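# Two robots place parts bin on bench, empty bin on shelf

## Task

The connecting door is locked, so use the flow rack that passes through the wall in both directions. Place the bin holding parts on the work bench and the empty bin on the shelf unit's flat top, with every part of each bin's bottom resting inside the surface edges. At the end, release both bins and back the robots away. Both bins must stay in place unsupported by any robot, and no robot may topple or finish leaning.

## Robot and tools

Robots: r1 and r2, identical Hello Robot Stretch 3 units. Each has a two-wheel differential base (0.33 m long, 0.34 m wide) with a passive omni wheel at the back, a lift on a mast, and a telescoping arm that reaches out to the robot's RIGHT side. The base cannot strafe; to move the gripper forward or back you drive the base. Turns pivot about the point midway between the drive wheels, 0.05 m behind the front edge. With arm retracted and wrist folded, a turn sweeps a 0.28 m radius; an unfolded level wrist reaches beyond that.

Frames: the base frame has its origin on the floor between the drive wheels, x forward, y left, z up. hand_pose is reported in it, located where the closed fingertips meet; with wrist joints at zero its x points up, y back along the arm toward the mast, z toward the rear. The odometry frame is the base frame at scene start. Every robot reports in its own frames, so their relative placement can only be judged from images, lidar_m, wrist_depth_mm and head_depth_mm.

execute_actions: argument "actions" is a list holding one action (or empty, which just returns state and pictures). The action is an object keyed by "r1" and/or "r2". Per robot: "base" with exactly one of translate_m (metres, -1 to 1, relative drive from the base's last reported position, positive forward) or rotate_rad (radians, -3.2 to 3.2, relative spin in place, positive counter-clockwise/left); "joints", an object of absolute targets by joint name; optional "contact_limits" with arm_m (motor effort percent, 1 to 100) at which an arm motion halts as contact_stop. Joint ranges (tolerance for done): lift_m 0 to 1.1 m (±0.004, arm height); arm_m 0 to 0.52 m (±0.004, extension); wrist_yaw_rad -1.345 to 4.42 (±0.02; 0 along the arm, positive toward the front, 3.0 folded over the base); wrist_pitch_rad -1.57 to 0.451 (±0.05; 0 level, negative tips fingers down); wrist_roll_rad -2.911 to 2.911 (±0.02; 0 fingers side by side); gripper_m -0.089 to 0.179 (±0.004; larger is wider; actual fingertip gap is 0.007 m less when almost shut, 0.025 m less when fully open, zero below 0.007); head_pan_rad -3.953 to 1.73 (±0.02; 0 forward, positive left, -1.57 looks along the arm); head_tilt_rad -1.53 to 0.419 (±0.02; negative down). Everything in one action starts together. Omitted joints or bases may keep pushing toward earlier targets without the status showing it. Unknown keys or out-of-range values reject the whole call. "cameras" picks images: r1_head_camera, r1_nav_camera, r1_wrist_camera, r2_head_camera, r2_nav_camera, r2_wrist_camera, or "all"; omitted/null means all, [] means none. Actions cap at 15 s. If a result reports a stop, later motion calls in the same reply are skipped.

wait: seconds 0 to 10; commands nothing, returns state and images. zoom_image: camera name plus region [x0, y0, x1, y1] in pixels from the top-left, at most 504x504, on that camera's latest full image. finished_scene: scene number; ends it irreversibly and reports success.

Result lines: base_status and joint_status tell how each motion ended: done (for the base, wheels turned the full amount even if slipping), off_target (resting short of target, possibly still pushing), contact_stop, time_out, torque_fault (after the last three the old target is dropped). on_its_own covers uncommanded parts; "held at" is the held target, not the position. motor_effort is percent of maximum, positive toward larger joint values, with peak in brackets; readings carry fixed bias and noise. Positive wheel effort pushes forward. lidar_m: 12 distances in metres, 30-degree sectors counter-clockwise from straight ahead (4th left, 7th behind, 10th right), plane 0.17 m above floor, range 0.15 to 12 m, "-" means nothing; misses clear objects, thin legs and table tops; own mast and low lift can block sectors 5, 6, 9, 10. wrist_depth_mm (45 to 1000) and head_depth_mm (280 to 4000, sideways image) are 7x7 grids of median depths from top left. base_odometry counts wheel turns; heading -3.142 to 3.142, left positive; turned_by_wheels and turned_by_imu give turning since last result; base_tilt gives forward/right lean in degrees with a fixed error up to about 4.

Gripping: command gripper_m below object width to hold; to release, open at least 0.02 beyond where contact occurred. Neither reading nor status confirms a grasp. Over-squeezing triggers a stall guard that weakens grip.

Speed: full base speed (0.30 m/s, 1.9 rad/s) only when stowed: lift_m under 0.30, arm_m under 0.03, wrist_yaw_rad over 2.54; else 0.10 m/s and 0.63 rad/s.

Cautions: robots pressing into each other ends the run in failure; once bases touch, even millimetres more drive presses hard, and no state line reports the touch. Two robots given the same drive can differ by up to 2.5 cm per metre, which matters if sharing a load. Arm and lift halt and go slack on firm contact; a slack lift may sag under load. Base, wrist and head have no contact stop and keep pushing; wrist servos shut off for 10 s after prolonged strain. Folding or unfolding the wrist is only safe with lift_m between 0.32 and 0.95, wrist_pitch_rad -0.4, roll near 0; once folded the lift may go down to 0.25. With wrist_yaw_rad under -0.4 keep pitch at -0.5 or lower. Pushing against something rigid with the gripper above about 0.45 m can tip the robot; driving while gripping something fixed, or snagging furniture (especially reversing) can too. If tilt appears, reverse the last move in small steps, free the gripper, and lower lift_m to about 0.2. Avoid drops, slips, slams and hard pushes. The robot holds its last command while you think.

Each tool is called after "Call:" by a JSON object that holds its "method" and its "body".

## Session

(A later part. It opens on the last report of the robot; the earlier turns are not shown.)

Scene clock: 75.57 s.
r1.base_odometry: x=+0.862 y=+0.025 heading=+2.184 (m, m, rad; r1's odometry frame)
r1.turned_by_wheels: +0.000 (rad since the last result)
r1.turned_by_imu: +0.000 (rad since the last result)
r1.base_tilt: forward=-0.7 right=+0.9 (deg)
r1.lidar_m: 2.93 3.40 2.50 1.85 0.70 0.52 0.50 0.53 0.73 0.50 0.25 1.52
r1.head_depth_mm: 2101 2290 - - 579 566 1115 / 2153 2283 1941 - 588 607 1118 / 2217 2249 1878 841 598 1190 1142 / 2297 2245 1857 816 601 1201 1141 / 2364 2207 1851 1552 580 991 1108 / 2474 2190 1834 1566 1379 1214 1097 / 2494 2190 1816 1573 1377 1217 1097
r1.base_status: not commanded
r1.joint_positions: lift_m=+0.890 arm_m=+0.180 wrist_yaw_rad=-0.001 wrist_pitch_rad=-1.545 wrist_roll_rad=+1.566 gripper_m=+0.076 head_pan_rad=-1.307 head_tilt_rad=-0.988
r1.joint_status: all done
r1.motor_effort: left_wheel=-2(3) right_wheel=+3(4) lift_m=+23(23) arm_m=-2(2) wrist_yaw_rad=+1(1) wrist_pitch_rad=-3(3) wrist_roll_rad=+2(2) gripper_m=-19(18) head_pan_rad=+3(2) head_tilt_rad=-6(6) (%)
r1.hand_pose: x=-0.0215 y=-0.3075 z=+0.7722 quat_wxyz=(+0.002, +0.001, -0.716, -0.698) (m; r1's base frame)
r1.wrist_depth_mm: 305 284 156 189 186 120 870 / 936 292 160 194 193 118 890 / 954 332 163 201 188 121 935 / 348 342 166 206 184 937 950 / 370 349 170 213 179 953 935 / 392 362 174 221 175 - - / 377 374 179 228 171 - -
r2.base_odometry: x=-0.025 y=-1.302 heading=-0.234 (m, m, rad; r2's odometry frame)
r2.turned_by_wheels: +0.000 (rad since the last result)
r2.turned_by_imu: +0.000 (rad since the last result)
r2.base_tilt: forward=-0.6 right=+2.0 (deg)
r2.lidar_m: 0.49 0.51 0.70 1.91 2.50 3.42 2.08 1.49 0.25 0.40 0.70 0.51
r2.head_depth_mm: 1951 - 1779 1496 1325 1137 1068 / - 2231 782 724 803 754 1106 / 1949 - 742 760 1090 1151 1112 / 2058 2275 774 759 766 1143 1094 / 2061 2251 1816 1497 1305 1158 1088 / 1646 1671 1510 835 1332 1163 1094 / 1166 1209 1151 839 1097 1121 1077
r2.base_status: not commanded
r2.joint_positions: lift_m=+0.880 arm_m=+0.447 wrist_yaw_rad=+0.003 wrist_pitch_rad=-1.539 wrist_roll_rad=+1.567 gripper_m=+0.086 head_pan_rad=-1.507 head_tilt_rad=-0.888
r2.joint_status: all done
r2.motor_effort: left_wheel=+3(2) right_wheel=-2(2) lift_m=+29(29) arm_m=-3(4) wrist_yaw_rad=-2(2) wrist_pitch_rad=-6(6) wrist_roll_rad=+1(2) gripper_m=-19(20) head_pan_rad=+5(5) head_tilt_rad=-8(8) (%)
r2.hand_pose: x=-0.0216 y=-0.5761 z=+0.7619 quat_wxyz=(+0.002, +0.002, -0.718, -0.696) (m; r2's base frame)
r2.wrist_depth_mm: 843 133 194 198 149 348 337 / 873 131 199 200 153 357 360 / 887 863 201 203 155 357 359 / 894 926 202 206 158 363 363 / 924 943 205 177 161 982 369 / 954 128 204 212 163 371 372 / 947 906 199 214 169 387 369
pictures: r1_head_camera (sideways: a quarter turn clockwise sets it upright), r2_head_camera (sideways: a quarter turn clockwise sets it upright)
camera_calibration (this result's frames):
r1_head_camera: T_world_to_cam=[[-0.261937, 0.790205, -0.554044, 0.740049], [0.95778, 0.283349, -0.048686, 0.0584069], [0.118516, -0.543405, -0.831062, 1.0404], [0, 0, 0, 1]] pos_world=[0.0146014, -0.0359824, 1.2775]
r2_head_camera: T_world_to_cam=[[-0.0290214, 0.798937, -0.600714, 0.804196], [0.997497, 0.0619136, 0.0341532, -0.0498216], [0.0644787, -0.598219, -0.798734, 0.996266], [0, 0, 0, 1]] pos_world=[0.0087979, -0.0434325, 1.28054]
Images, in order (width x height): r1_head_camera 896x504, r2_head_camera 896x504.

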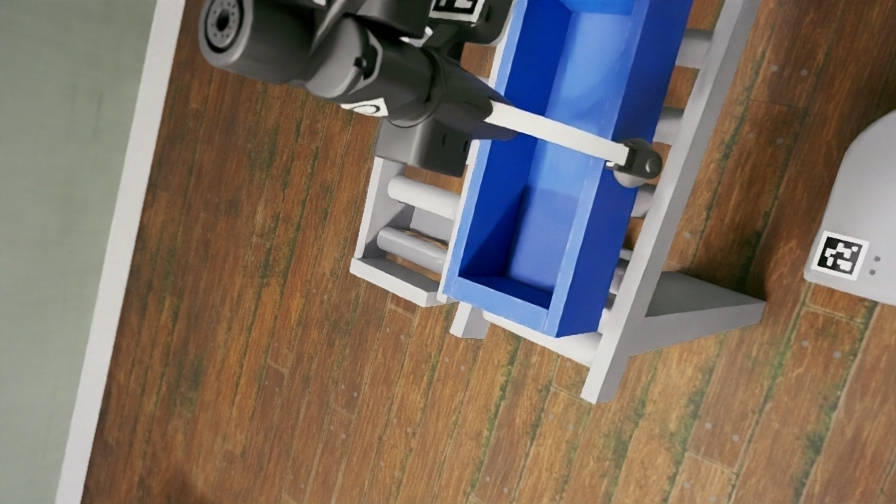

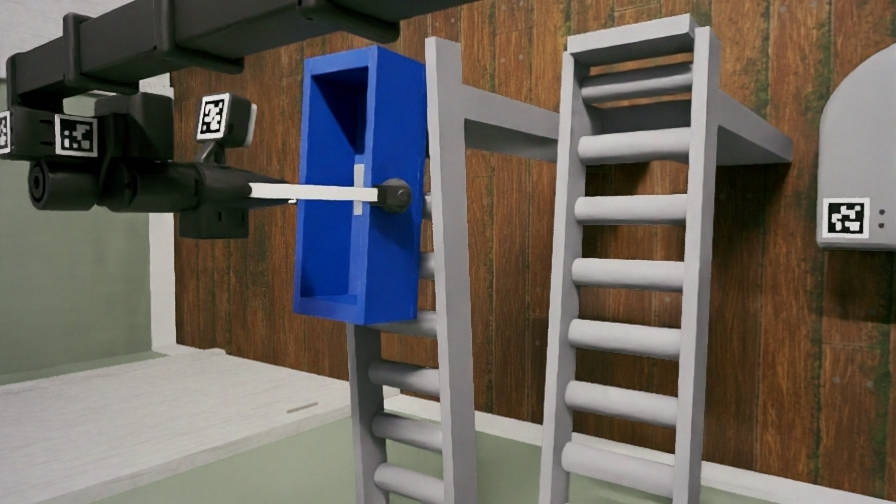

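Call:
{"method": "execute_actions", "body": {"actions": [{"r1":{"joints":{"lift_m":0.87}},"r2":{"joints":{"lift_m":0.862}}}], "cameras": ["r1_head_camera","r2_head_camera"]}}

Scene clock: 76.60 s.
r1.base_odometry: x=+0.862 y=+0.025 heading=+2.184 (m, m, rad; r1's odometry frame)
r1.turned_by_wheels: +0.000 (rad since the last result)
r1.turned_by_imu: +0.000 (rad since the last result)
r1.base_tilt: forward=-0.7 right=+0.9 (deg)
r1.lidar_m: 2.92 3.38 2.51 1.85 0.71 0.52 0.50 0.53 0.73 0.50 0.25 1.51
r1.head_depth_mm: 2097 2272 - - 590 565 1121 / 2153 2311 1955 - 598 599 1124 / 2238 2266 1869 844 615 1204 1142 / 2310 2248 1851 815 614 1191 1139 / 2401 2233 1843 1550 585 993 1102 / 2464 2206 1843 1581 1375 1219 1098 / 2523 2205 1822 1570 1360 1220 1099
r1.base_status: not commanded
r1.joint_positions: lift_m=+0.870 arm_m=+0.180 wrist_yaw_rad=-0.001 wrist_pitch_rad=-1.545 wrist_roll_rad=+1.566 gripper_m=+0.076 head_pan_rad=-1.307 head_tilt_rad=-0.988
r1.joint_status: all done
r1.motor_effort: left_wheel=-2(2) right_wheel=+4(3) lift_m=+23(22) arm_m=-2(2) wrist_yaw_rad=+2(1) wrist_pitch_rad=-3(3) wrist_roll_rad=+2(2) gripper_m=-18(18) head_pan_rad=+3(3) head_tilt_rad=-6(6) (%)
r1.hand_pose: x=-0.0215 y=-0.3075 z=+0.7522 quat_wxyz=(+0.002, +0.001, -0.716, -0.698) (m; r1's base frame)
r1.wrist_depth_mm: 293 265 156 189 186 120 848 / 901 276 160 196 191 118 869 / 942 314 164 199 188 120 869 / 329 321 166 206 183 902 899 / 350 300 170 213 179 930 959 / 379 363 174 220 176 - 985 / 364 361 178 227 172 - 982
r2.base_odometry: x=-0.025 y=-1.302 heading=-0.234 (m, m, rad; r2's odometry frame)
r2.turned_by_wheels: +0.000 (rad since the last result)
r2.turned_by_imu: +0.000 (rad since the last result)
r2.base_tilt: forward=-0.5 right=+2.0 (deg)
r2.lidar_m: 0.49 0.51 0.70 1.91 2.49 3.41 2.07 1.49 0.25 0.40 0.70 0.51
r2.head_depth_mm: 1977 - 715 1469 1324 1142 1071 / 1935 2203 770 724 801 755 1104 / 1987 - 789 746 1087 1147 1113 / 2073 2266 798 751 771 1153 1102 / 2070 2255 1886 793 1311 1161 1089 / 1644 1649 1512 835 1332 1161 1090 / 1168 1208 1155 842 1090 1120 1075
r2.base_status: not commanded
r2.joint_positions: lift_m=+0.862 arm_m=+0.447 wrist_yaw_rad=+0.003 wrist_pitch_rad=-1.539 wrist_roll_rad=+1.567 gripper_m=+0.086 head_pan_rad=-1.507 head_tilt_rad=-0.888
r2.joint_status: all done
r2.motor_effort: left_wheel=+2(2) right_wheel=-2(2) lift_m=+28(28) arm_m=-3(4) wrist_yaw_rad=-1(2) wrist_pitch_rad=-6(6) wrist_roll_rad=+1(2) gripper_m=-20(20) head_pan_rad=+5(6) head_tilt_rad=-7(7) (%)
r2.hand_pose: x=-0.0216 y=-0.5760 z=+0.7439 quat_wxyz=(+0.002, +0.002, -0.718, -0.696) (m; r2's base frame)
r2.wrist_depth_mm: 834 121 183 186 131 326 333 / 859 119 188 190 133 349 353 / 873 130 193 198 135 337 342 / 898 128 199 199 137 340 345 / 920 917 206 176 141 370 364 / 932 127 204 215 164 349 358 / 952 924 199 223 168 356 357
pictures: r1_head_camera (sideways: a quarter turn clockwise sets it upright), r2_head_camera (sideways: a quarter turn clockwise sets it upright)
camera_calibration (this result's frames):
r1_head_camera: T_world_to_cam=[[-0.261937, 0.790205, -0.554044, 0.740049], [0.95778, 0.283349, -0.0486859, 0.0584069], [0.118516, -0.543405, -0.831062, 1.0404], [0, 0, 0, 1]] pos_world=[0.0146014, -0.0359824, 1.2775]
r2_head_camera: T_world_to_cam=[[-0.0290226, 0.798953, -0.600693, 0.804169], [0.997497, 0.061913, 0.0341532, -0.0498215], [0.0644775, -0.598198, -0.79875, 0.996286], [0, 0, 0, 1]] pos_world=[0.00879788, -0.0434319, 1.28054]
Images, in order (width x height): r1_head_camera 896x504, r2_head_camera 896x504.

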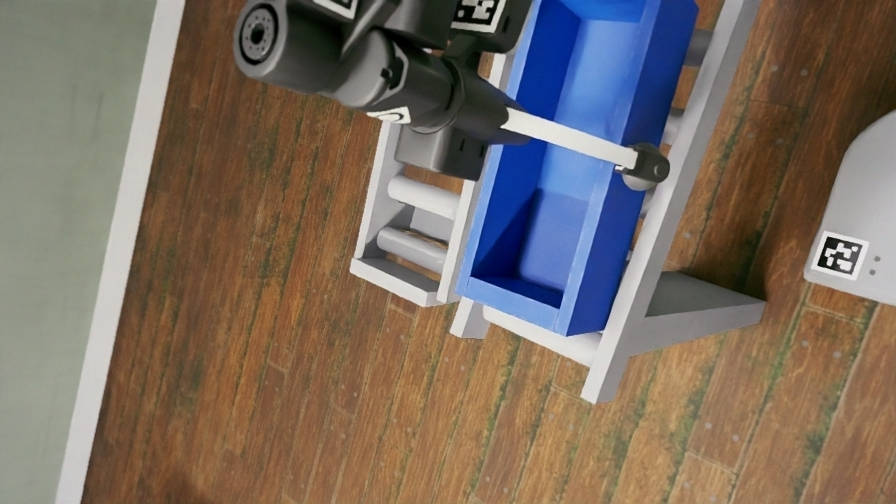

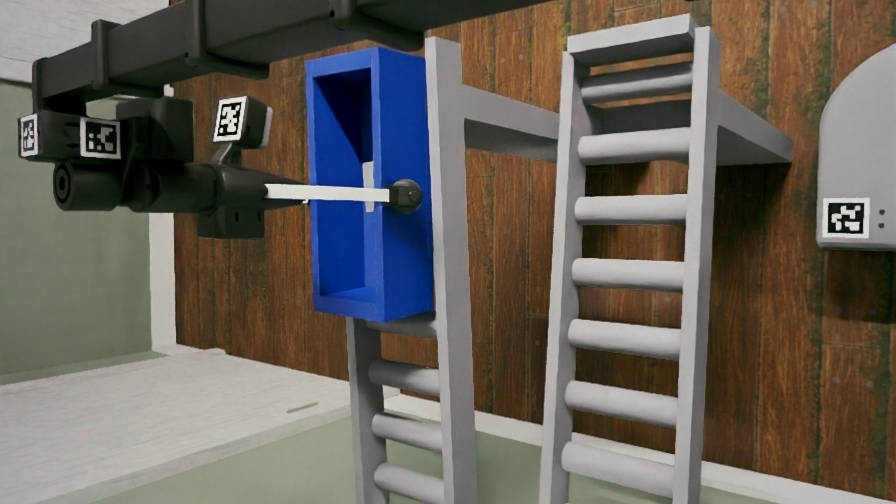

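Call:
{"method": "execute_actions", "body": {"actions": [{"r1":{"joints":{"lift_m":0.853}},"r2":{"joints":{"lift_m":0.852}}}], "cameras": ["r1_head_camera","r2_head_camera"]}}

Scene clock: 77.57 s.
r1.base_odometry: x=+0.862 y=+0.025 heading=+2.184 (m, m, rad; r1's odometry frame)
r1.turned_by_wheels: +0.000 (rad since the last result)
r1.turned_by_imu: +0.000 (rad since the last result)
r1.base_tilt: forward=-0.6 right=+0.9 (deg)
r1.lidar_m: 2.91 3.41 2.50 1.85 0.71 0.52 0.50 0.53 0.73 0.50 0.25 1.51
r1.head_depth_mm: 2094 2263 - - 608 566 1118 / 2146 2285 1924 - 623 589 1121 / 2240 2289 1886 865 625 1191 1140 / 2295 2270 1867 823 623 1196 1147 / 2359 2226 1863 1558 586 996 1105 / 2486 2221 1841 1578 1382 1216 1103 / 2521 2190 1823 1557 1377 1222 1094
r1.base_status: not commanded
r1.joint_positions: lift_m=+0.853 arm_m=+0.180 wrist_yaw_rad=-0.001 wrist_pitch_rad=-1.547 wrist_roll_rad=+1.566 gripper_m=+0.076 head_pan_rad=-1.307 head_tilt_rad=-0.988
r1.joint_status: all done
r1.motor_effort: left_wheel=-2(2) right_wheel=+4(4) lift_m=+18(24) arm_m=-2(2) wrist_yaw_rad=+1(0) wrist_pitch_rad=-2(3) wrist_roll_rad=+2(2) gripper_m=-18(18) head_pan_rad=+3(2) head_tilt_rad=-6(7) (%)
r1.hand_pose: x=-0.0215 y=-0.3070 z=+0.7354 quat_wxyz=(+0.002, +0.001, -0.715, -0.699) (m; r1's base frame)
r1.wrist_depth_mm: 279 284 156 200 193 470 805 / 287 289 159 201 192 123 859 / 924 294 164 205 187 125 886 / 303 298 168 210 183 913 925 / 733 286 171 211 178 962 919 / 402 - 176 214 174 - 972 / 347 343 180 218 170 - -
r2.base_odometry: x=-0.025 y=-1.302 heading=-0.234 (m, m, rad; r2's odometry frame)
r2.turned_by_wheels: +0.000 (rad since the last result)
r2.turned_by_imu: +0.000 (rad since the last result)
r2.base_tilt: forward=-0.7 right=+2.0 (deg)
r2.lidar_m: 0.49 0.51 0.70 1.91 2.50 3.42 2.07 1.48 0.25 0.40 0.70 0.51
r2.head_depth_mm: 1989 - 714 1479 1329 1142 1070 / 1934 2187 758 724 802 754 1102 / 1987 - 786 743 1090 1149 1110 / 2066 2276 799 748 768 1150 1099 / 2073 2240 1874 796 1302 1157 1091 / 1646 1646 1510 839 1329 1164 1089 / 1159 1208 1148 839 1095 1123 1073
r2.base_status: not commanded
r2.joint_positions: lift_m=+0.858 arm_m=+0.447 wrist_yaw_rad=+0.002 wrist_pitch_rad=-1.545 wrist_roll_rad=+1.567 gripper_m=+0.089 head_pan_rad=-1.507 head_tilt_rad=-0.889
r2.joint_status: lift_m contact_stop (moved -0.004 of -0.010)
r2.on_its_own: lift_m is slack since a contact_stop, until your next command for it (your +0.852 is given up)
r2.motor_effort: left_wheel=+4(3) right_wheel=-5(6) lift_m=+30(33) arm_m=-3(4) wrist_yaw_rad=-1(1) wrist_pitch_rad=-3(6) wrist_roll_rad=+2(2) gripper_m=-9(21) head_pan_rad=+5(5) head_tilt_rad=-7(8) (%)
r2.hand_pose: x=-0.0216 y=-0.5746 z=+0.7396 quat_wxyz=(+0.002, +0.001, -0.716, -0.698) (m; r2's base frame)
r2.wrist_depth_mm: 850 114 180 182 126 332 336 / 853 122 187 187 129 343 357 / 879 122 191 194 131 337 342 / 871 131 197 199 134 340 342 / 910 130 205 176 155 367 367 / 905 128 209 215 158 655 349 / 932 893 205 223 163 347 351
pictures: r1_head_camera (sideways: a quarter turn clockwise sets it upright), r2_head_camera (sideways: a quarter turn clockwise sets it upright)
camera_calibration (this result's frames):
r1_head_camera: T_world_to_cam=[[-0.261939, 0.790215, -0.554028, 0.740028], [0.95778, 0.283349, -0.0486855, 0.0584063], [0.118512, -0.54339, -0.831073, 1.04041], [0, 0, 0, 1]] pos_world=[0.0146012, -0.0359819, 1.2775]
r2_head_camera: T_world_to_cam=[[-0.0290908, 0.799238, -0.60031, 0.803671], [0.997494, 0.061959, 0.0341524, -0.0498204], [0.0644905, -0.597812, -0.799038, 0.99666], [0, 0, 0, 1]] pos_world=[0.00879994, -0.0434216, 1.28052]
Images, in order (width x height): r1_head_camera 896x504, r2_head_camera 896x504.

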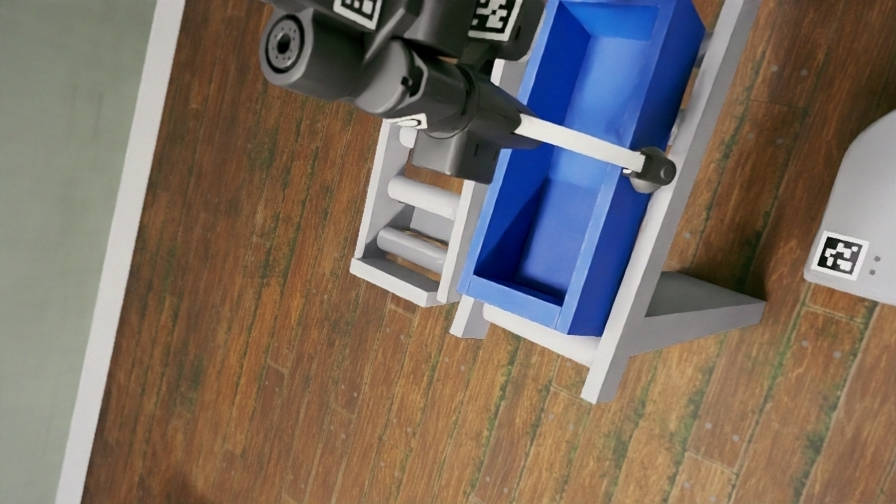

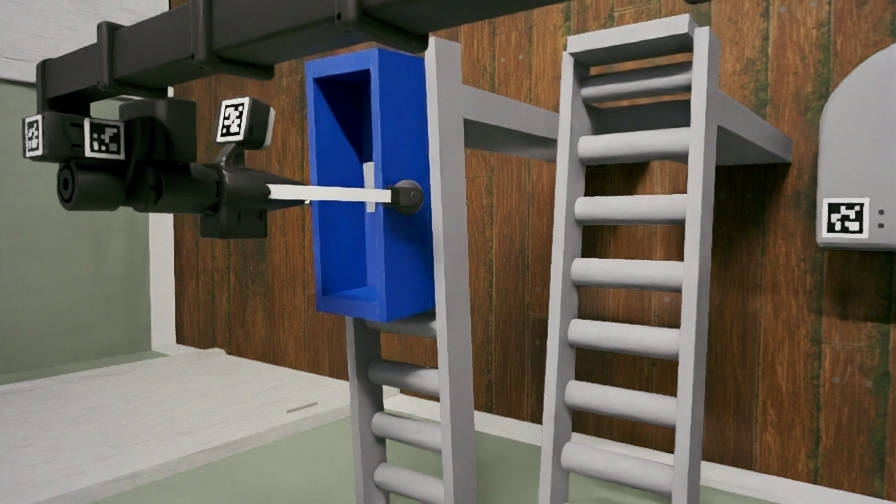

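Call:
{"method": "execute_actions", "body": {"actions": [{"r1":{"joints":{"gripper_m":0.179}},"r2":{"joints":{"gripper_m":0.179,"lift_m":0.86}}}], "cameras": ["r1_head_camera","r2_head_camera"]}}

Call:
{"method": "execute_actions", "body": {"actions": [{"r1":{"joints":{"lift_m":0.95}},"r2":{"joints":{"lift_m":0.95}}}], "cameras": ["r2_head_camera"]}}

Call:
{"method": "execute_actions", "body": {"actions": [{"r1":{"joints":{"arm_m":0.44}},"r2":{"joints":{"arm_m":0.185}}}], "cameras": ["r1_wrist_camera","r2_wrist_camera","r2_head_camera"]}}

Scene clock: 79.33 s.
r1.base_odometry: x=+0.862 y=+0.025 heading=+2.184 (m, m, rad; r1's odometry frame)
r1.turned_by_wheels: +0.000 (rad since the last result)
r1.turned_by_imu: +0.000 (rad since the last result)
r1.base_tilt: forward=-0.7 right=+0.9 (deg)
r1.lidar_m: 2.92 3.39 2.50 1.85 0.71 0.52 0.50 0.53 0.73 0.50 0.25 1.52
r1.head_depth_mm: 2101 2257 - - 621 566 1122 / 2146 2294 1925 - 623 582 1121 / 2222 2257 1877 862 624 1197 1151 / 2297 2235 1862 842 581 1191 1147 / 2362 2230 1871 1549 647 995 1101 / 2470 2216 1856 1565 1378 1218 1106 / 2506 2198 1833 1561 1368 1216 1096
r1.base_status: not commanded
r1.joint_positions: lift_m=+0.853 arm_m=+0.180 wrist_yaw_rad=-0.001 wrist_pitch_rad=-1.546 wrist_roll_rad=+1.566 gripper_m=+0.179 head_pan_rad=-1.307 head_tilt_rad=-0.988
r1.joint_status: all done
r1.motor_effort: left_wheel=-2(2) right_wheel=+4(4) lift_m=+21(21) arm_m=-2(2) wrist_yaw_rad=+1(1) wrist_pitch_rad=-2(2) wrist_roll_rad=+2(1) gripper_m=+1(86) head_pan_rad=+3(2) head_tilt_rad=-6(6) (%)
r1.hand_pose: x=-0.0215 y=-0.3071 z=+0.7353 quat_wxyz=(+0.002, +0.001, -0.715, -0.699) (m; r1's base frame)
r1.wrist_depth_mm: 279 857 149 200 197 473 846 / 287 872 151 202 200 124 844 / 915 294 155 205 198 125 867 / 304 299 159 208 193 897 907 / 971 408 162 213 189 925 959 / - 359 166 216 182 931 993 / 349 346 171 206 179 - -
r2.base_odometry: x=-0.025 y=-1.302 heading=-0.234 (m, m, rad; r2's odometry frame)
r2.turned_by_wheels: +0.000 (rad since the last result)
r2.turned_by_imu: +0.000 (rad since the last result)
r2.base_tilt: forward=-0.6 right=+2.1 (deg)
r2.lidar_m: 0.49 0.51 0.70 1.91 2.50 3.42 2.07 1.49 0.25 0.40 0.71 0.51
r2.head_depth_mm: 1981 - 1739 1493 1319 1143 1073 / 1941 2200 1819 772 802 755 1105 / 1978 - 784 746 1102 1145 1110 / 2062 2283 794 743 767 1148 1102 / 2089 2242 815 750 1306 1163 1081 / 1637 1656 1508 809 1330 1159 1089 / 1165 1212 1158 841 1095 1120 1074
r2.base_status: not commanded
r2.joint_positions: lift_m=+0.860 arm_m=+0.447 wrist_yaw_rad=+0.002 wrist_pitch_rad=-1.543 wrist_roll_rad=+1.567 gripper_m=+0.179 head_pan_rad=-1.507 head_tilt_rad=-0.889
r2.joint_status: all done
r2.motor_effort: left_wheel=+2(4) right_wheel=-2(5) lift_m=+35(39) arm_m=-3(3) wrist_yaw_rad=-1(1) wrist_pitch_rad=-4(4) wrist_roll_rad=+2(2) gripper_m=+0(84) head_pan_rad=+5(5) head_tilt_rad=-7(7) (%)
r2.hand_pose: x=-0.0216 y=-0.5750 z=+0.7417 quat_wxyz=(+0.002, +0.001, -0.717, -0.697) (m; r2's base frame)
r2.wrist_depth_mm: 819 188 196 201 195 327 334 / 868 203 264 267 224 348 351 / 840 198 118 119 121 337 340 / 878 898 120 122 124 340 347 / 930 904 197 208 148 366 368 / 909 920 194 217 151 349 348 / - 938 190 206 155 351 352
pictures: r1_head_camera (sideways: a quarter turn clockwise sets it upright), r2_head_camera (sideways: a quarter turn clockwise sets it upright)
camera_calibration (this result's frames):
r1_head_camera: T_world_to_cam=[[-0.261939, 0.790215, -0.554028, 0.740028], [0.95778, 0.28335, -0.0486855, 0.0584063], [0.118512, -0.54339, -0.831073, 1.04041], [0, 0, 0, 1]] pos_world=[0.0146012, -0.0359819, 1.2775]
r2_head_camera: T_world_to_cam=[[-0.0290909, 0.799238, -0.60031, 0.803671], [0.997494, 0.0619591, 0.0341524, -0.0498204], [0.0644906, -0.597812, -0.799038, 0.99666], [0, 0, 0, 1]] pos_world=[0.00879994, -0.0434216, 1.28052]
Images, in order (width x height): r1_head_camera 896x504, r2_head_camera 896x504.

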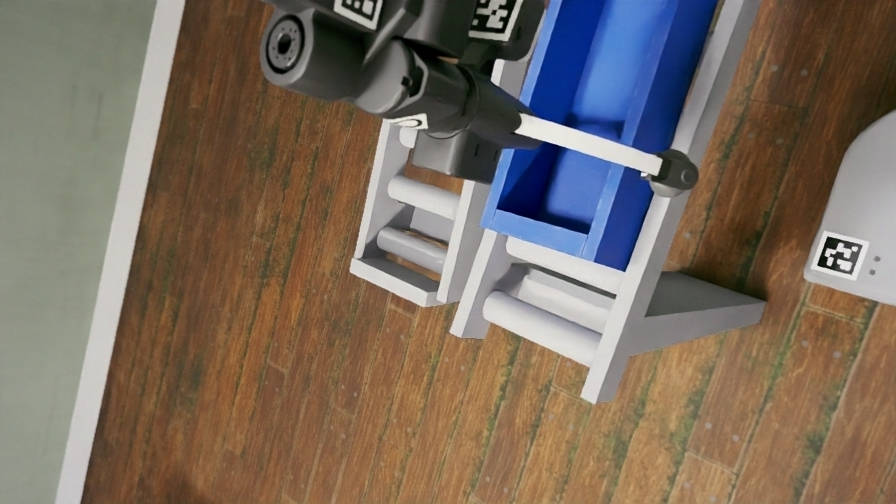

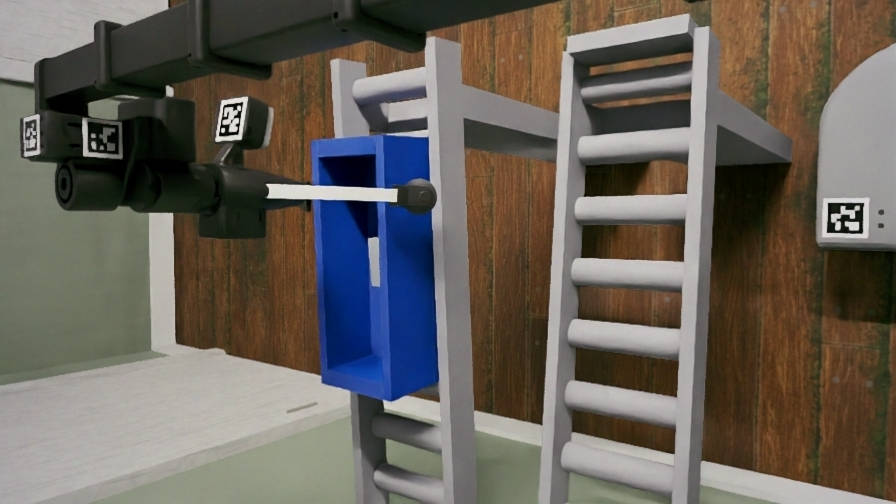

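Scene clock: 81.03 s.
r1.base_odometry: x=+0.862 y=+0.025 heading=+2.184 (m, m, rad; r1's odometry frame)
r1.turned_by_wheels: +0.000 (rad since the last result)
r1.turned_by_imu: +0.000 (rad since the last result)
r1.base_tilt: forward=-0.7 right=+1.0 (deg)
r1.lidar_m: 2.92 3.40 2.50 1.85 0.70 0.52 0.50 0.53 0.73 0.50 0.25 1.52
r1.head_depth_mm: 2077 - - 849 751 621 1119 / 2179 2296 1987 809 661 1185 1117 / 2223 2253 1871 859 667 1196 1138 / 2304 2238 1865 844 718 1196 1142 / 2407 2237 1857 1548 646 988 1109 / 2481 2209 1845 1579 1384 1229 1100 / 2502 2163 1813 1572 1370 1216 1092
r1.base_status: not commanded
r1.joint_positions: lift_m=+0.950 arm_m=+0.180 wrist_yaw_rad=-0.001 wrist_pitch_rad=-1.546 wrist_roll_rad=+1.566 gripper_m=+0.179 head_pan_rad=-1.307 head_tilt_rad=-0.988
r1.joint_status: all done
r1.motor_effort: left_wheel=-2(1) right_wheel=+4(4) lift_m=+37(41) arm_m=-2(2) wrist_yaw_rad=+1(1) wrist_pitch_rad=-2(2) wrist_roll_rad=+2(2) gripper_m=+0(1) head_pan_rad=+2(2) head_tilt_rad=-7(6) (%)
r1.hand_pose: x=-0.0215 y=-0.3071 z=+0.8316 quat_wxyz=(+0.002, +0.001, -0.715, -0.699) (m; r1's base frame)
r1.wrist_depth_mm: 362 358 952 309 307 915 922 / 380 380 993 972 303 959 946 / 406 405 962 313 310 - 941 / 396 409 640 980 672 - 980 / 422 417 496 514 - - - / - 437 403 334 - - - / - 434 351 344 - - -
r2.base_odometry: x=-0.025 y=-1.302 heading=-0.234 (m, m, rad; r2's odometry frame)
r2.turned_by_wheels: +0.000 (rad since the last result)
r2.turned_by_imu: +0.000 (rad since the last result)
r2.base_tilt: forward=-0.6 right=+2.1 (deg)
r2.lidar_m: 0.49 0.51 0.70 1.91 2.50 3.43 2.08 1.49 0.25 0.40 0.70 0.51
r2.head_depth_mm: 2082 2219 1842 1527 1329 1135 1075 / 2144 2172 1857 781 800 756 1100 / - 2197 1867 1467 1083 1153 1115 / 2059 2202 1860 1480 766 1148 1101 / 2081 2267 1872 1478 1301 1152 1097 / 1642 1654 1516 832 1338 1158 1087 / 1169 1212 1156 843 1098 1130 1079
r2.base_status: not commanded
r2.joint_positions: lift_m=+0.950 arm_m=+0.447 wrist_yaw_rad=+0.002 wrist_pitch_rad=-1.543 wrist_roll_rad=+1.567 gripper_m=+0.179 head_pan_rad=-1.507 head_tilt_rad=-0.889
r2.joint_status: all done
r2.motor_effort: left_wheel=+2(3) right_wheel=-2(2) lift_m=+35(37) arm_m=-3(3) wrist_yaw_rad=+0(1) wrist_pitch_rad=-4(4) wrist_roll_rad=+2(2) gripper_m=+0(0) head_pan_rad=+5(5) head_tilt_rad=-6(7) (%)
r2.hand_pose: x=-0.0216 y=-0.5750 z=+0.8317 quat_wxyz=(+0.002, +0.001, -0.717, -0.697) (m; r2's base frame)
r2.wrist_depth_mm: 919 936 281 282 408 404 992 / 941 928 294 357 402 433 977 / 968 969 297 302 406 429 - / 970 - - - 429 439 - / 999 - 984 - 441 - - / - - 328 332 413 450 - / - 987 916 347 420 439 888
pictures: r2_head_camera (sideways: a quarter turn clockwise sets it upright)
camera_calibration (this result's frames):
r2_head_camera: T_world_to_cam=[[-0.0290906, 0.799238, -0.60031, 0.803671], [0.997494, 0.0619587, 0.0341524, -0.0498204], [0.0644903, -0.597812, -0.799038, 0.99666], [0, 0, 0, 1]] pos_world=[0.00879993, -0.0434216, 1.28052]
Images, in order (width x height): r2_head_camera 896x504.

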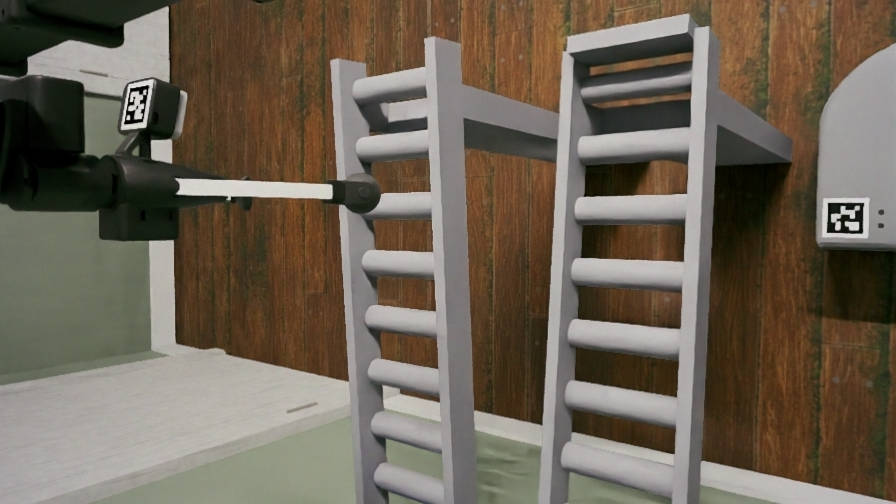

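Scene clock: 84.20 s.
r1.base_odometry: x=+0.862 y=+0.025 heading=+2.184 (m, m, rad; r1's odometry frame)
r1.turned_by_wheels: +0.000 (rad since the last result)
r1.turned_by_imu: -0.001 (rad since the last result)
r1.base_tilt: forward=-0.7 right=+1.0 (deg)
r1.lidar_m: 2.92 3.39 2.50 1.85 0.71 0.52 0.50 0.53 0.73 0.50 0.25 1.52
r1.head_depth_mm: 2049 2182 1895 814 751 622 1122 / 2134 2276 1948 788 670 1191 1117 / 2225 2268 1869 796 673 1200 1147 / 2304 2229 1863 801 716 1196 1144 / 2382 2221 1858 1553 646 990 1101 / 2463 2216 1843 1581 1378 1218 1099 / 2507 2205 1839 1557 1361 1210 1091
r1.base_status: not commanded
r1.joint_positions: lift_m=+0.950 arm_m=+0.440 wrist_yaw_rad=-0.001 wrist_pitch_rad=-1.546 wrist_roll_rad=+1.567 gripper_m=+0.179 head_pan_rad=-1.307 head_tilt_rad=-0.988
r1.joint_status: all done
r1.motor_effort: left_wheel=-2(1) right_wheel=+4(4) lift_m=+36(36) arm_m=+3(1) wrist_yaw_rad=+1(0) wrist_pitch_rad=-2(2) wrist_roll_rad=+2(1) gripper_m=+1(0) head_pan_rad=+3(4) head_tilt_rad=-6(6) (%)
r1.hand_pose: x=-0.0215 y=-0.5666 z=+0.8316 quat_wxyz=(+0.002, +0.001, -0.715, -0.699) (m; r1's base frame)
r1.wrist_depth_mm: 981 960 958 360 942 924 895 / - 999 974 359 360 316 300 / - - 972 367 - 311 308 / - - - 381 792 326 - / - - - 391 596 342 322 / - - - 413 544 338 - / - - - 377 - 339 347
r2.base_odometry: x=-0.025 y=-1.302 heading=-0.234 (m, m, rad; r2's odometry frame)
r2.turned_by_wheels: +0.000 (rad since the last result)
r2.turned_by_imu: +0.000 (rad since the last result)
r2.base_tilt: forward=-0.7 right=+2.1 (deg)
r2.lidar_m: 0.49 0.51 0.70 1.91 2.50 3.43 2.07 1.49 0.25 0.40 0.70 0.51
r2.head_depth_mm: - - - 1515 1306 1143 1073 / 1959 - - 782 727 687 1106 / 2029 - - 1483 724 693 1106 / 2080 2269 1930 1489 717 668 1096 / 2093 2276 1884 1486 742 699 1084 / 1636 1660 1527 834 1341 1160 1087 / 1166 1208 1154 841 1097 1120 1076
r2.base_status: not commanded
r2.joint_positions: lift_m=+0.950 arm_m=+0.185 wrist_yaw_rad=+0.002 wrist_pitch_rad=-1.543 wrist_roll_rad=+1.567 gripper_m=+0.179 head_pan_rad=-1.507 head_tilt_rad=-0.889
r2.joint_status: all done
r2.motor_effort: left_wheel=+3(2) right_wheel=-2(2) lift_m=+35(35) arm_m=-4(4) wrist_yaw_rad=+0(1) wrist_pitch_rad=-4(4) wrist_roll_rad=+2(2) gripper_m=+1(0) head_pan_rad=+5(5) head_tilt_rad=-6(6) (%)
r2.hand_pose: x=-0.0216 y=-0.3131 z=+0.8317 quat_wxyz=(+0.002, +0.001, -0.717, -0.697) (m; r2's base frame)
r2.wrist_depth_mm: 265 916 922 348 951 968 999 / 275 431 413 401 - 971 990 / 291 470 406 407 - - - / 959 971 998 412 - - - / 311 994 - 415 - - - / - - - 376 - - - / - 355 953 942 956 851 894
pictures: r1_wrist_camera, r2_head_camera (sideways: a quarter turn clockwise sets it upright), r2_wrist_camera
camera_calibration (this result's frames):
r1_wrist_camera: T_world_to_cam=[[-0.0404921, 0.99797, -0.0491656, 0.604966], [0.982762, 0.0486619, 0.178358, -0.0698185], [0.180388, -0.0410959, -0.982737, 0.963646], [0, 0, 0, 1]] pos_world=[-0.0807193, -0.560738, 0.989206]
r2_head_camera: T_world_to_cam=[[-0.0291439, 0.799237, -0.600309, 0.80367], [0.99749, 0.062025, 0.0341524, -0.0498204], [0.06453, -0.597807, -0.799039, 0.996661], [0, 0, 0, 1]] pos_world=[0.00880281, -0.0434214, 1.28052]
r2_wrist_camera: T_world_to_cam=[[0.0259486, 0.999432, 0.0214875, 0.287702], [0.98757, -0.0289621, 0.154489, -0.0733252], [0.155024, 0.0172116, -0.987761, 0.999365], [0, 0, 0, 1]] pos_world=[-0.0899773, -0.306863, 0.99228]
Images, in order (width x height): r1_wrist_camera 644x364, r2_head_camera 896x504, r2_wrist_camera 644x364.

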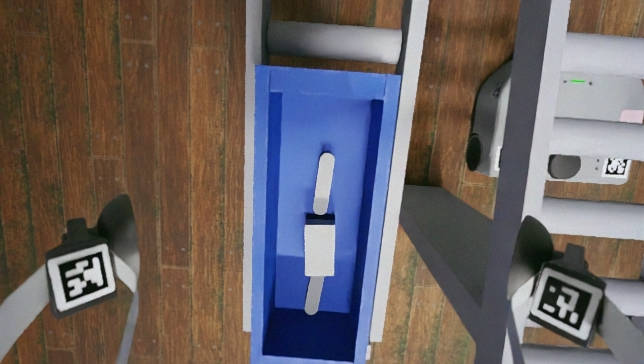

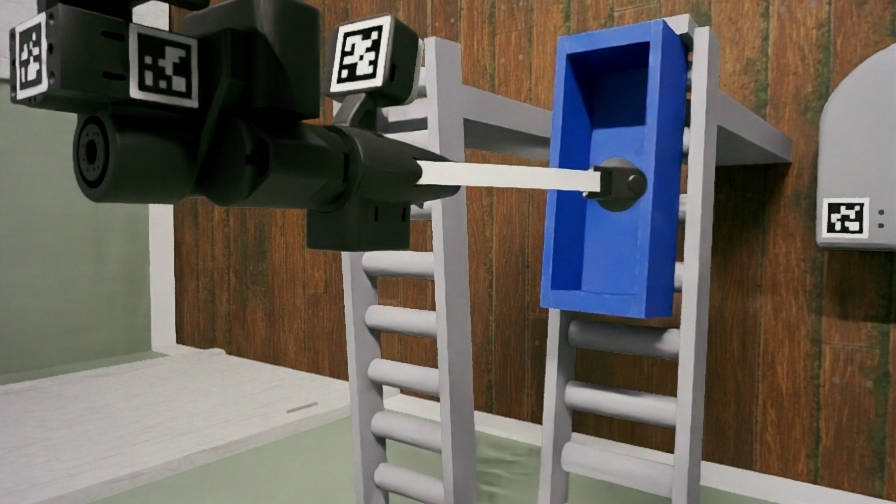

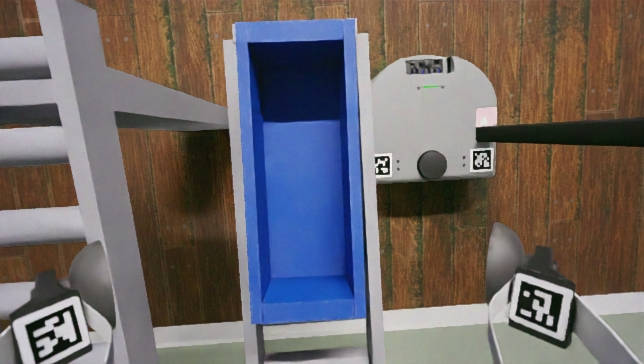

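Call:
{"method": "execute_actions", "body": {"actions": [{"r1":{"base":{"translate_m":0.045},"joints":{"lift_m":0.82}},"r2":{"base":{"translate_m":-0.03},"joints":{"lift_m":0.82}}}], "cameras": ["r1_wrist_camera","r2_wrist_camera"]}}

Scene clock: 86.57 s.
r1.base_odometry: x=+0.836 y=+0.062 heading=+2.184 (m, m, rad; r1's odometry frame)
r1.turned_by_wheels: +0.000 (rad since the last result)
r1.turned_by_imu: -0.001 (rad since the last result)
r1.base_tilt: forward=-0.7 right=+0.9 (deg)
r1.lidar_m: 2.87 3.39 2.51 2.02 0.77 0.57 0.55 0.57 0.80 0.25 0.24 1.47
r1.head_depth_mm: 2077 - 1829 771 752 907 1125 / 2156 2314 1853 796 671 1183 1123 / 2242 2265 1867 801 681 1195 1145 / 2284 2239 1871 804 679 1058 1146 / 2390 2247 1854 1583 1348 1206 1105 / 2503 2220 1849 1574 1371 1223 1097 / 2512 2203 1827 1564 1362 1221 1095
r1.base_status: done
r1.joint_positions: lift_m=+0.820 arm_m=+0.440 wrist_yaw_rad=-0.001 wrist_pitch_rad=-1.546 wrist_roll_rad=+1.567 gripper_m=+0.179 head_pan_rad=-1.307 head_tilt_rad=-0.988
r1.joint_status: all done
r1.motor_effort: left_wheel=-2(4) right_wheel=+3(9) lift_m=+21(31) arm_m=+3(3) wrist_yaw_rad=+1(1) wrist_pitch_rad=-2(2) wrist_roll_rad=+2(2) gripper_m=+1(1) head_pan_rad=+3(3) head_tilt_rad=-6(7) (%)
r1.hand_pose: x=-0.0215 y=-0.5666 z=+0.7023 quat_wxyz=(+0.002, +0.001, -0.715, -0.699) (m; r1's base frame)
r1.wrist_depth_mm: 851 825 190 221 186 812 782 / 848 844 199 231 207 840 - / 884 877 209 239 201 859 193 / 902 920 217 250 232 891 203 / 955 910 229 241 222 503 211 / - 957 240 265 252 360 191 / - - 253 282 269 976 215
r2.base_odometry: x=-0.054 y=-1.295 heading=-0.234 (m, m, rad; r2's odometry frame)
r2.turned_by_wheels: +0.000 (rad since the last result)
r2.turned_by_imu: +0.000 (rad since the last result)
r2.base_tilt: forward=-0.7 right=+1.9 (deg)
r2.lidar_m: 0.52 0.54 0.74 2.03 2.50 3.42 2.05 1.46 0.24 0.29 0.74 0.54
r2.head_depth_mm: 2029 2240 - - 1355 1154 1070 / 2035 2269 - - 716 684 1109 / 2066 2226 1966 - 714 771 1113 / 2077 2258 1869 795 720 669 1100 / 2073 2280 1889 814 730 677 1089 / 1745 1750 1619 1495 1311 1160 1095 / 1246 1247 1224 1163 1162 1164 1093
r2.base_status: done
r2.joint_positions: lift_m=+0.820 arm_m=+0.185 wrist_yaw_rad=+0.002 wrist_pitch_rad=-1.543 wrist_roll_rad=+1.567 gripper_m=+0.179 head_pan_rad=-1.507 head_tilt_rad=-0.889
r2.joint_status: all done
r2.motor_effort: left_wheel=+1(4) right_wheel=-1(5) lift_m=+25(30) arm_m=-4(3) wrist_yaw_rad=+0(0) wrist_pitch_rad=-4(4) wrist_roll_rad=+2(2) gripper_m=+0(0) head_pan_rad=+5(5) head_tilt_rad=-7(7) (%)
r2.hand_pose: x=-0.0216 y=-0.3130 z=+0.7021 quat_wxyz=(+0.002, +0.001, -0.717, -0.697) (m; r2's base frame)
r2.wrist_depth_mm: 805 800 202 202 825 845 852 / 805 827 243 281 206 859 865 / 259 388 282 282 205 - 880 / 855 834 271 284 276 898 895 / 866 877 274 288 904 927 927 / - 900 288 288 922 935 963 / - 922 290 293 873 905 918
pictures: r1_wrist_camera, r2_wrist_camera
camera_calibration (this result's frames):
r1_wrist_camera: T_world_to_cam=[[-0.0404921, 0.99797, -0.0491656, 0.598607], [0.982762, 0.048662, 0.178358, -0.0467457], [0.180388, -0.0410959, -0.982737, 0.836518], [0, 0, 0, 1]] pos_world=[-0.0807193, -0.560739, 0.859845]
r2_wrist_camera: T_world_to_cam=[[0.0259482, 0.999432, 0.0214877, 0.290479], [0.98757, -0.0289617, 0.154489, -0.053304], [0.155024, 0.0172119, -0.987761, 0.871358], [0, 0, 0, 1]] pos_world=[-0.0899773, -0.306855, 0.862686]
Images, in order (width x height): r1_wrist_camera 644x364, r2_wrist_camera 644x364.

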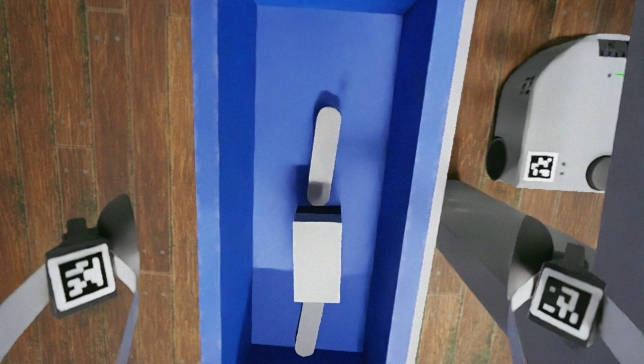

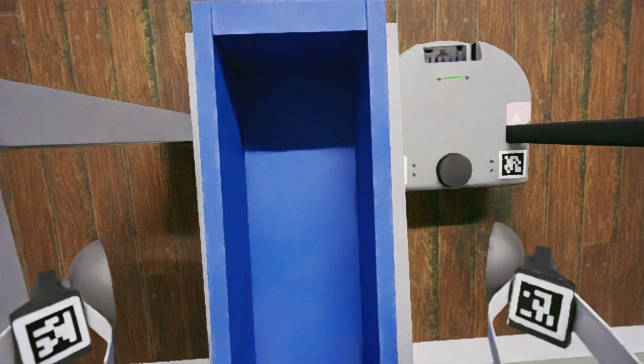

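Call:
{"method": "execute_actions", "body": {"actions": [{"r1":{"joints":{"lift_m":0.775,"arm_m":0.445,"head_pan_rad":-1.5,"head_tilt_rad":-0.85}},"r2":{"joints":{"lift_m":0.75}}}], "cameras": ["r1_wrist_camera","r2_wrist_camera","r1_head_camera"]}}

Scene clock: 88.30 s.
r1.base_odometry: x=+0.836 y=+0.062 heading=+2.184 (m, m, rad; r1's odometry frame)
r1.turned_by_wheels: +0.000 (rad since the last result)
r1.turned_by_imu: +0.000 (rad since the last result)
r1.base_tilt: forward=-0.7 right=+0.9 (deg)
r1.lidar_m: 2.87 3.44 2.49 2.02 0.77 0.57 0.55 0.57 0.80 0.25 0.24 1.46
r1.head_depth_mm: 2054 2236 1962 1669 - - - / 2046 2310 - 849 777 643 1106 / 2083 2363 - 854 777 1245 1122 / 2102 2415 2225 875 785 630 1121 / 2125 2464 2188 884 711 617 909 / 2164 2512 2171 1771 1480 1213 1120 / 2178 2477 2151 1766 1483 1280 1121
r1.base_status: not commanded
r1.joint_positions: lift_m=+0.775 arm_m=+0.445 wrist_yaw_rad=-0.001 wrist_pitch_rad=-1.546 wrist_roll_rad=+1.567 gripper_m=+0.179 head_pan_rad=-1.493 head_tilt_rad=-0.853
r1.joint_status: all done
r1.motor_effort: left_wheel=-3(3) right_wheel=+3(3) lift_m=+21(20) arm_m=+3(3) wrist_yaw_rad=+1(1) wrist_pitch_rad=-2(2) wrist_roll_rad=+1(1) gripper_m=+1(1) head_pan_rad=-2(12) head_tilt_rad=+2(17) (%)
r1.hand_pose: x=-0.0215 y=-0.5716 z=+0.6573 quat_wxyz=(+0.002, +0.001, -0.715, -0.699) (m; r1's base frame)
r1.wrist_depth_mm: 792 786 150 180 177 112 753 / 803 796 157 187 184 110 - / 823 815 163 192 188 114 - / 848 828 170 202 181 119 - / 892 874 177 207 174 424 848 / - 910 186 187 166 338 339 / 957 941 193 226 159 902 231
r2.base_odometry: x=-0.054 y=-1.295 heading=-0.234 (m, m, rad; r2's odometry frame)
r2.turned_by_wheels: +0.000 (rad since the last result)
r2.turned_by_imu: +0.000 (rad since the last result)
r2.base_tilt: forward=-0.7 right=+2.1 (deg)
r2.lidar_m: 0.52 0.54 0.74 2.03 2.50 3.41 2.05 1.46 0.24 0.29 0.75 0.55
r2.head_depth_mm: 2050 2225 1833 - - - 1079 / 2082 2236 1902 - 716 684 1104 / 2080 2279 1865 - 717 789 1110 / 2086 2248 1867 794 720 669 1104 / 2080 2263 1880 815 727 680 1084 / 1739 1748 1627 1515 1315 1164 1083 / 1246 1237 1226 1163 1162 1163 1094
r2.base_status: not commanded
r2.joint_positions: lift_m=+0.750 arm_m=+0.185 wrist_yaw_rad=+0.002 wrist_pitch_rad=-1.543 wrist_roll_rad=+1.567 gripper_m=+0.179 head_pan_rad=-1.507 head_tilt_rad=-0.889
r2.joint_status: all done
r2.motor_effort: left_wheel=+2(1) right_wheel=-1(1) lift_m=+25(22) arm_m=-4(3) wrist_yaw_rad=+0(1) wrist_pitch_rad=-4(4) wrist_roll_rad=+2(2) gripper_m=+0(0) head_pan_rad=+5(5) head_tilt_rad=-7(7) (%)
r2.hand_pose: x=-0.0216 y=-0.3130 z=+0.6321 quat_wxyz=(+0.002, +0.001, -0.717, -0.697) (m; r2's base frame)
r2.wrist_depth_mm: 735 145 173 179 153 779 776 / 742 144 212 213 136 - 809 / 256 289 212 214 140 - 814 / 771 794 213 217 144 815 844 / 811 789 216 217 174 834 860 / 807 801 214 220 179 869 882 / - 852 209 219 186 875 879
pictures: r1_head_camera (sideways: a quarter turn clockwise sets it upright), r1_wrist_camera, r2_wrist_camera
camera_calibration (this result's frames):
r1_head_camera: T_world_to_cam=[[-0.105098, 0.743623, -0.660288, 0.877515], [0.994163, 0.0948396, -0.0514322, 0.061769], [0.0243753, -0.661839, -0.74925, 0.934598], [0, 0, 0, 1]] pos_world=[0.00803587, -0.0398446, 1.28284]
r1_wrist_camera: T_world_to_cam=[[-0.040492, 0.99797, -0.0491656, 0.601382], [0.982762, 0.0486619, 0.178358, -0.038478], [0.180388, -0.0410959, -0.982737, 0.792097], [0, 0, 0, 1]] pos_world=[-0.0807193, -0.565737, 0.814853]
r2_wrist_camera: T_world_to_cam=[[0.025948, 0.999432, 0.0214876, 0.291982], [0.98757, -0.0289615, 0.154489, -0.0424909], [0.155024, 0.0172118, -0.987761, 0.802222], [0, 0, 0, 1]] pos_world=[-0.0899773, -0.306854, 0.792694]
Images, in order (width x height): r1_head_camera 896x504, r1_wrist_camera 644x364, r2_wrist_camera 644x364.

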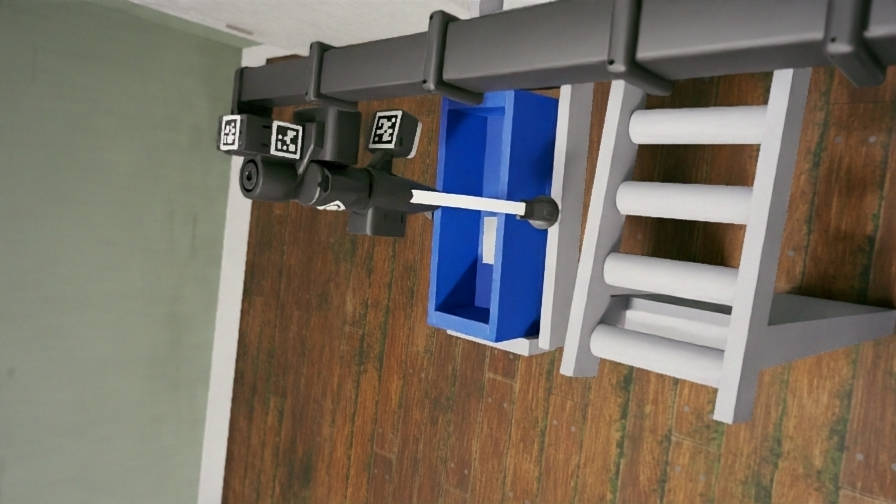

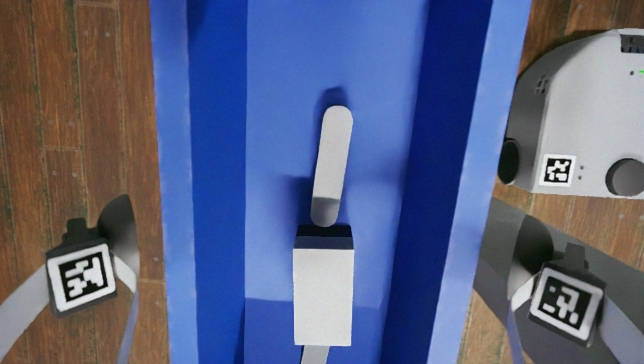

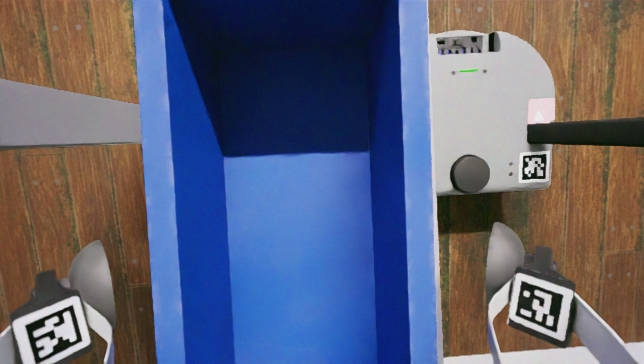

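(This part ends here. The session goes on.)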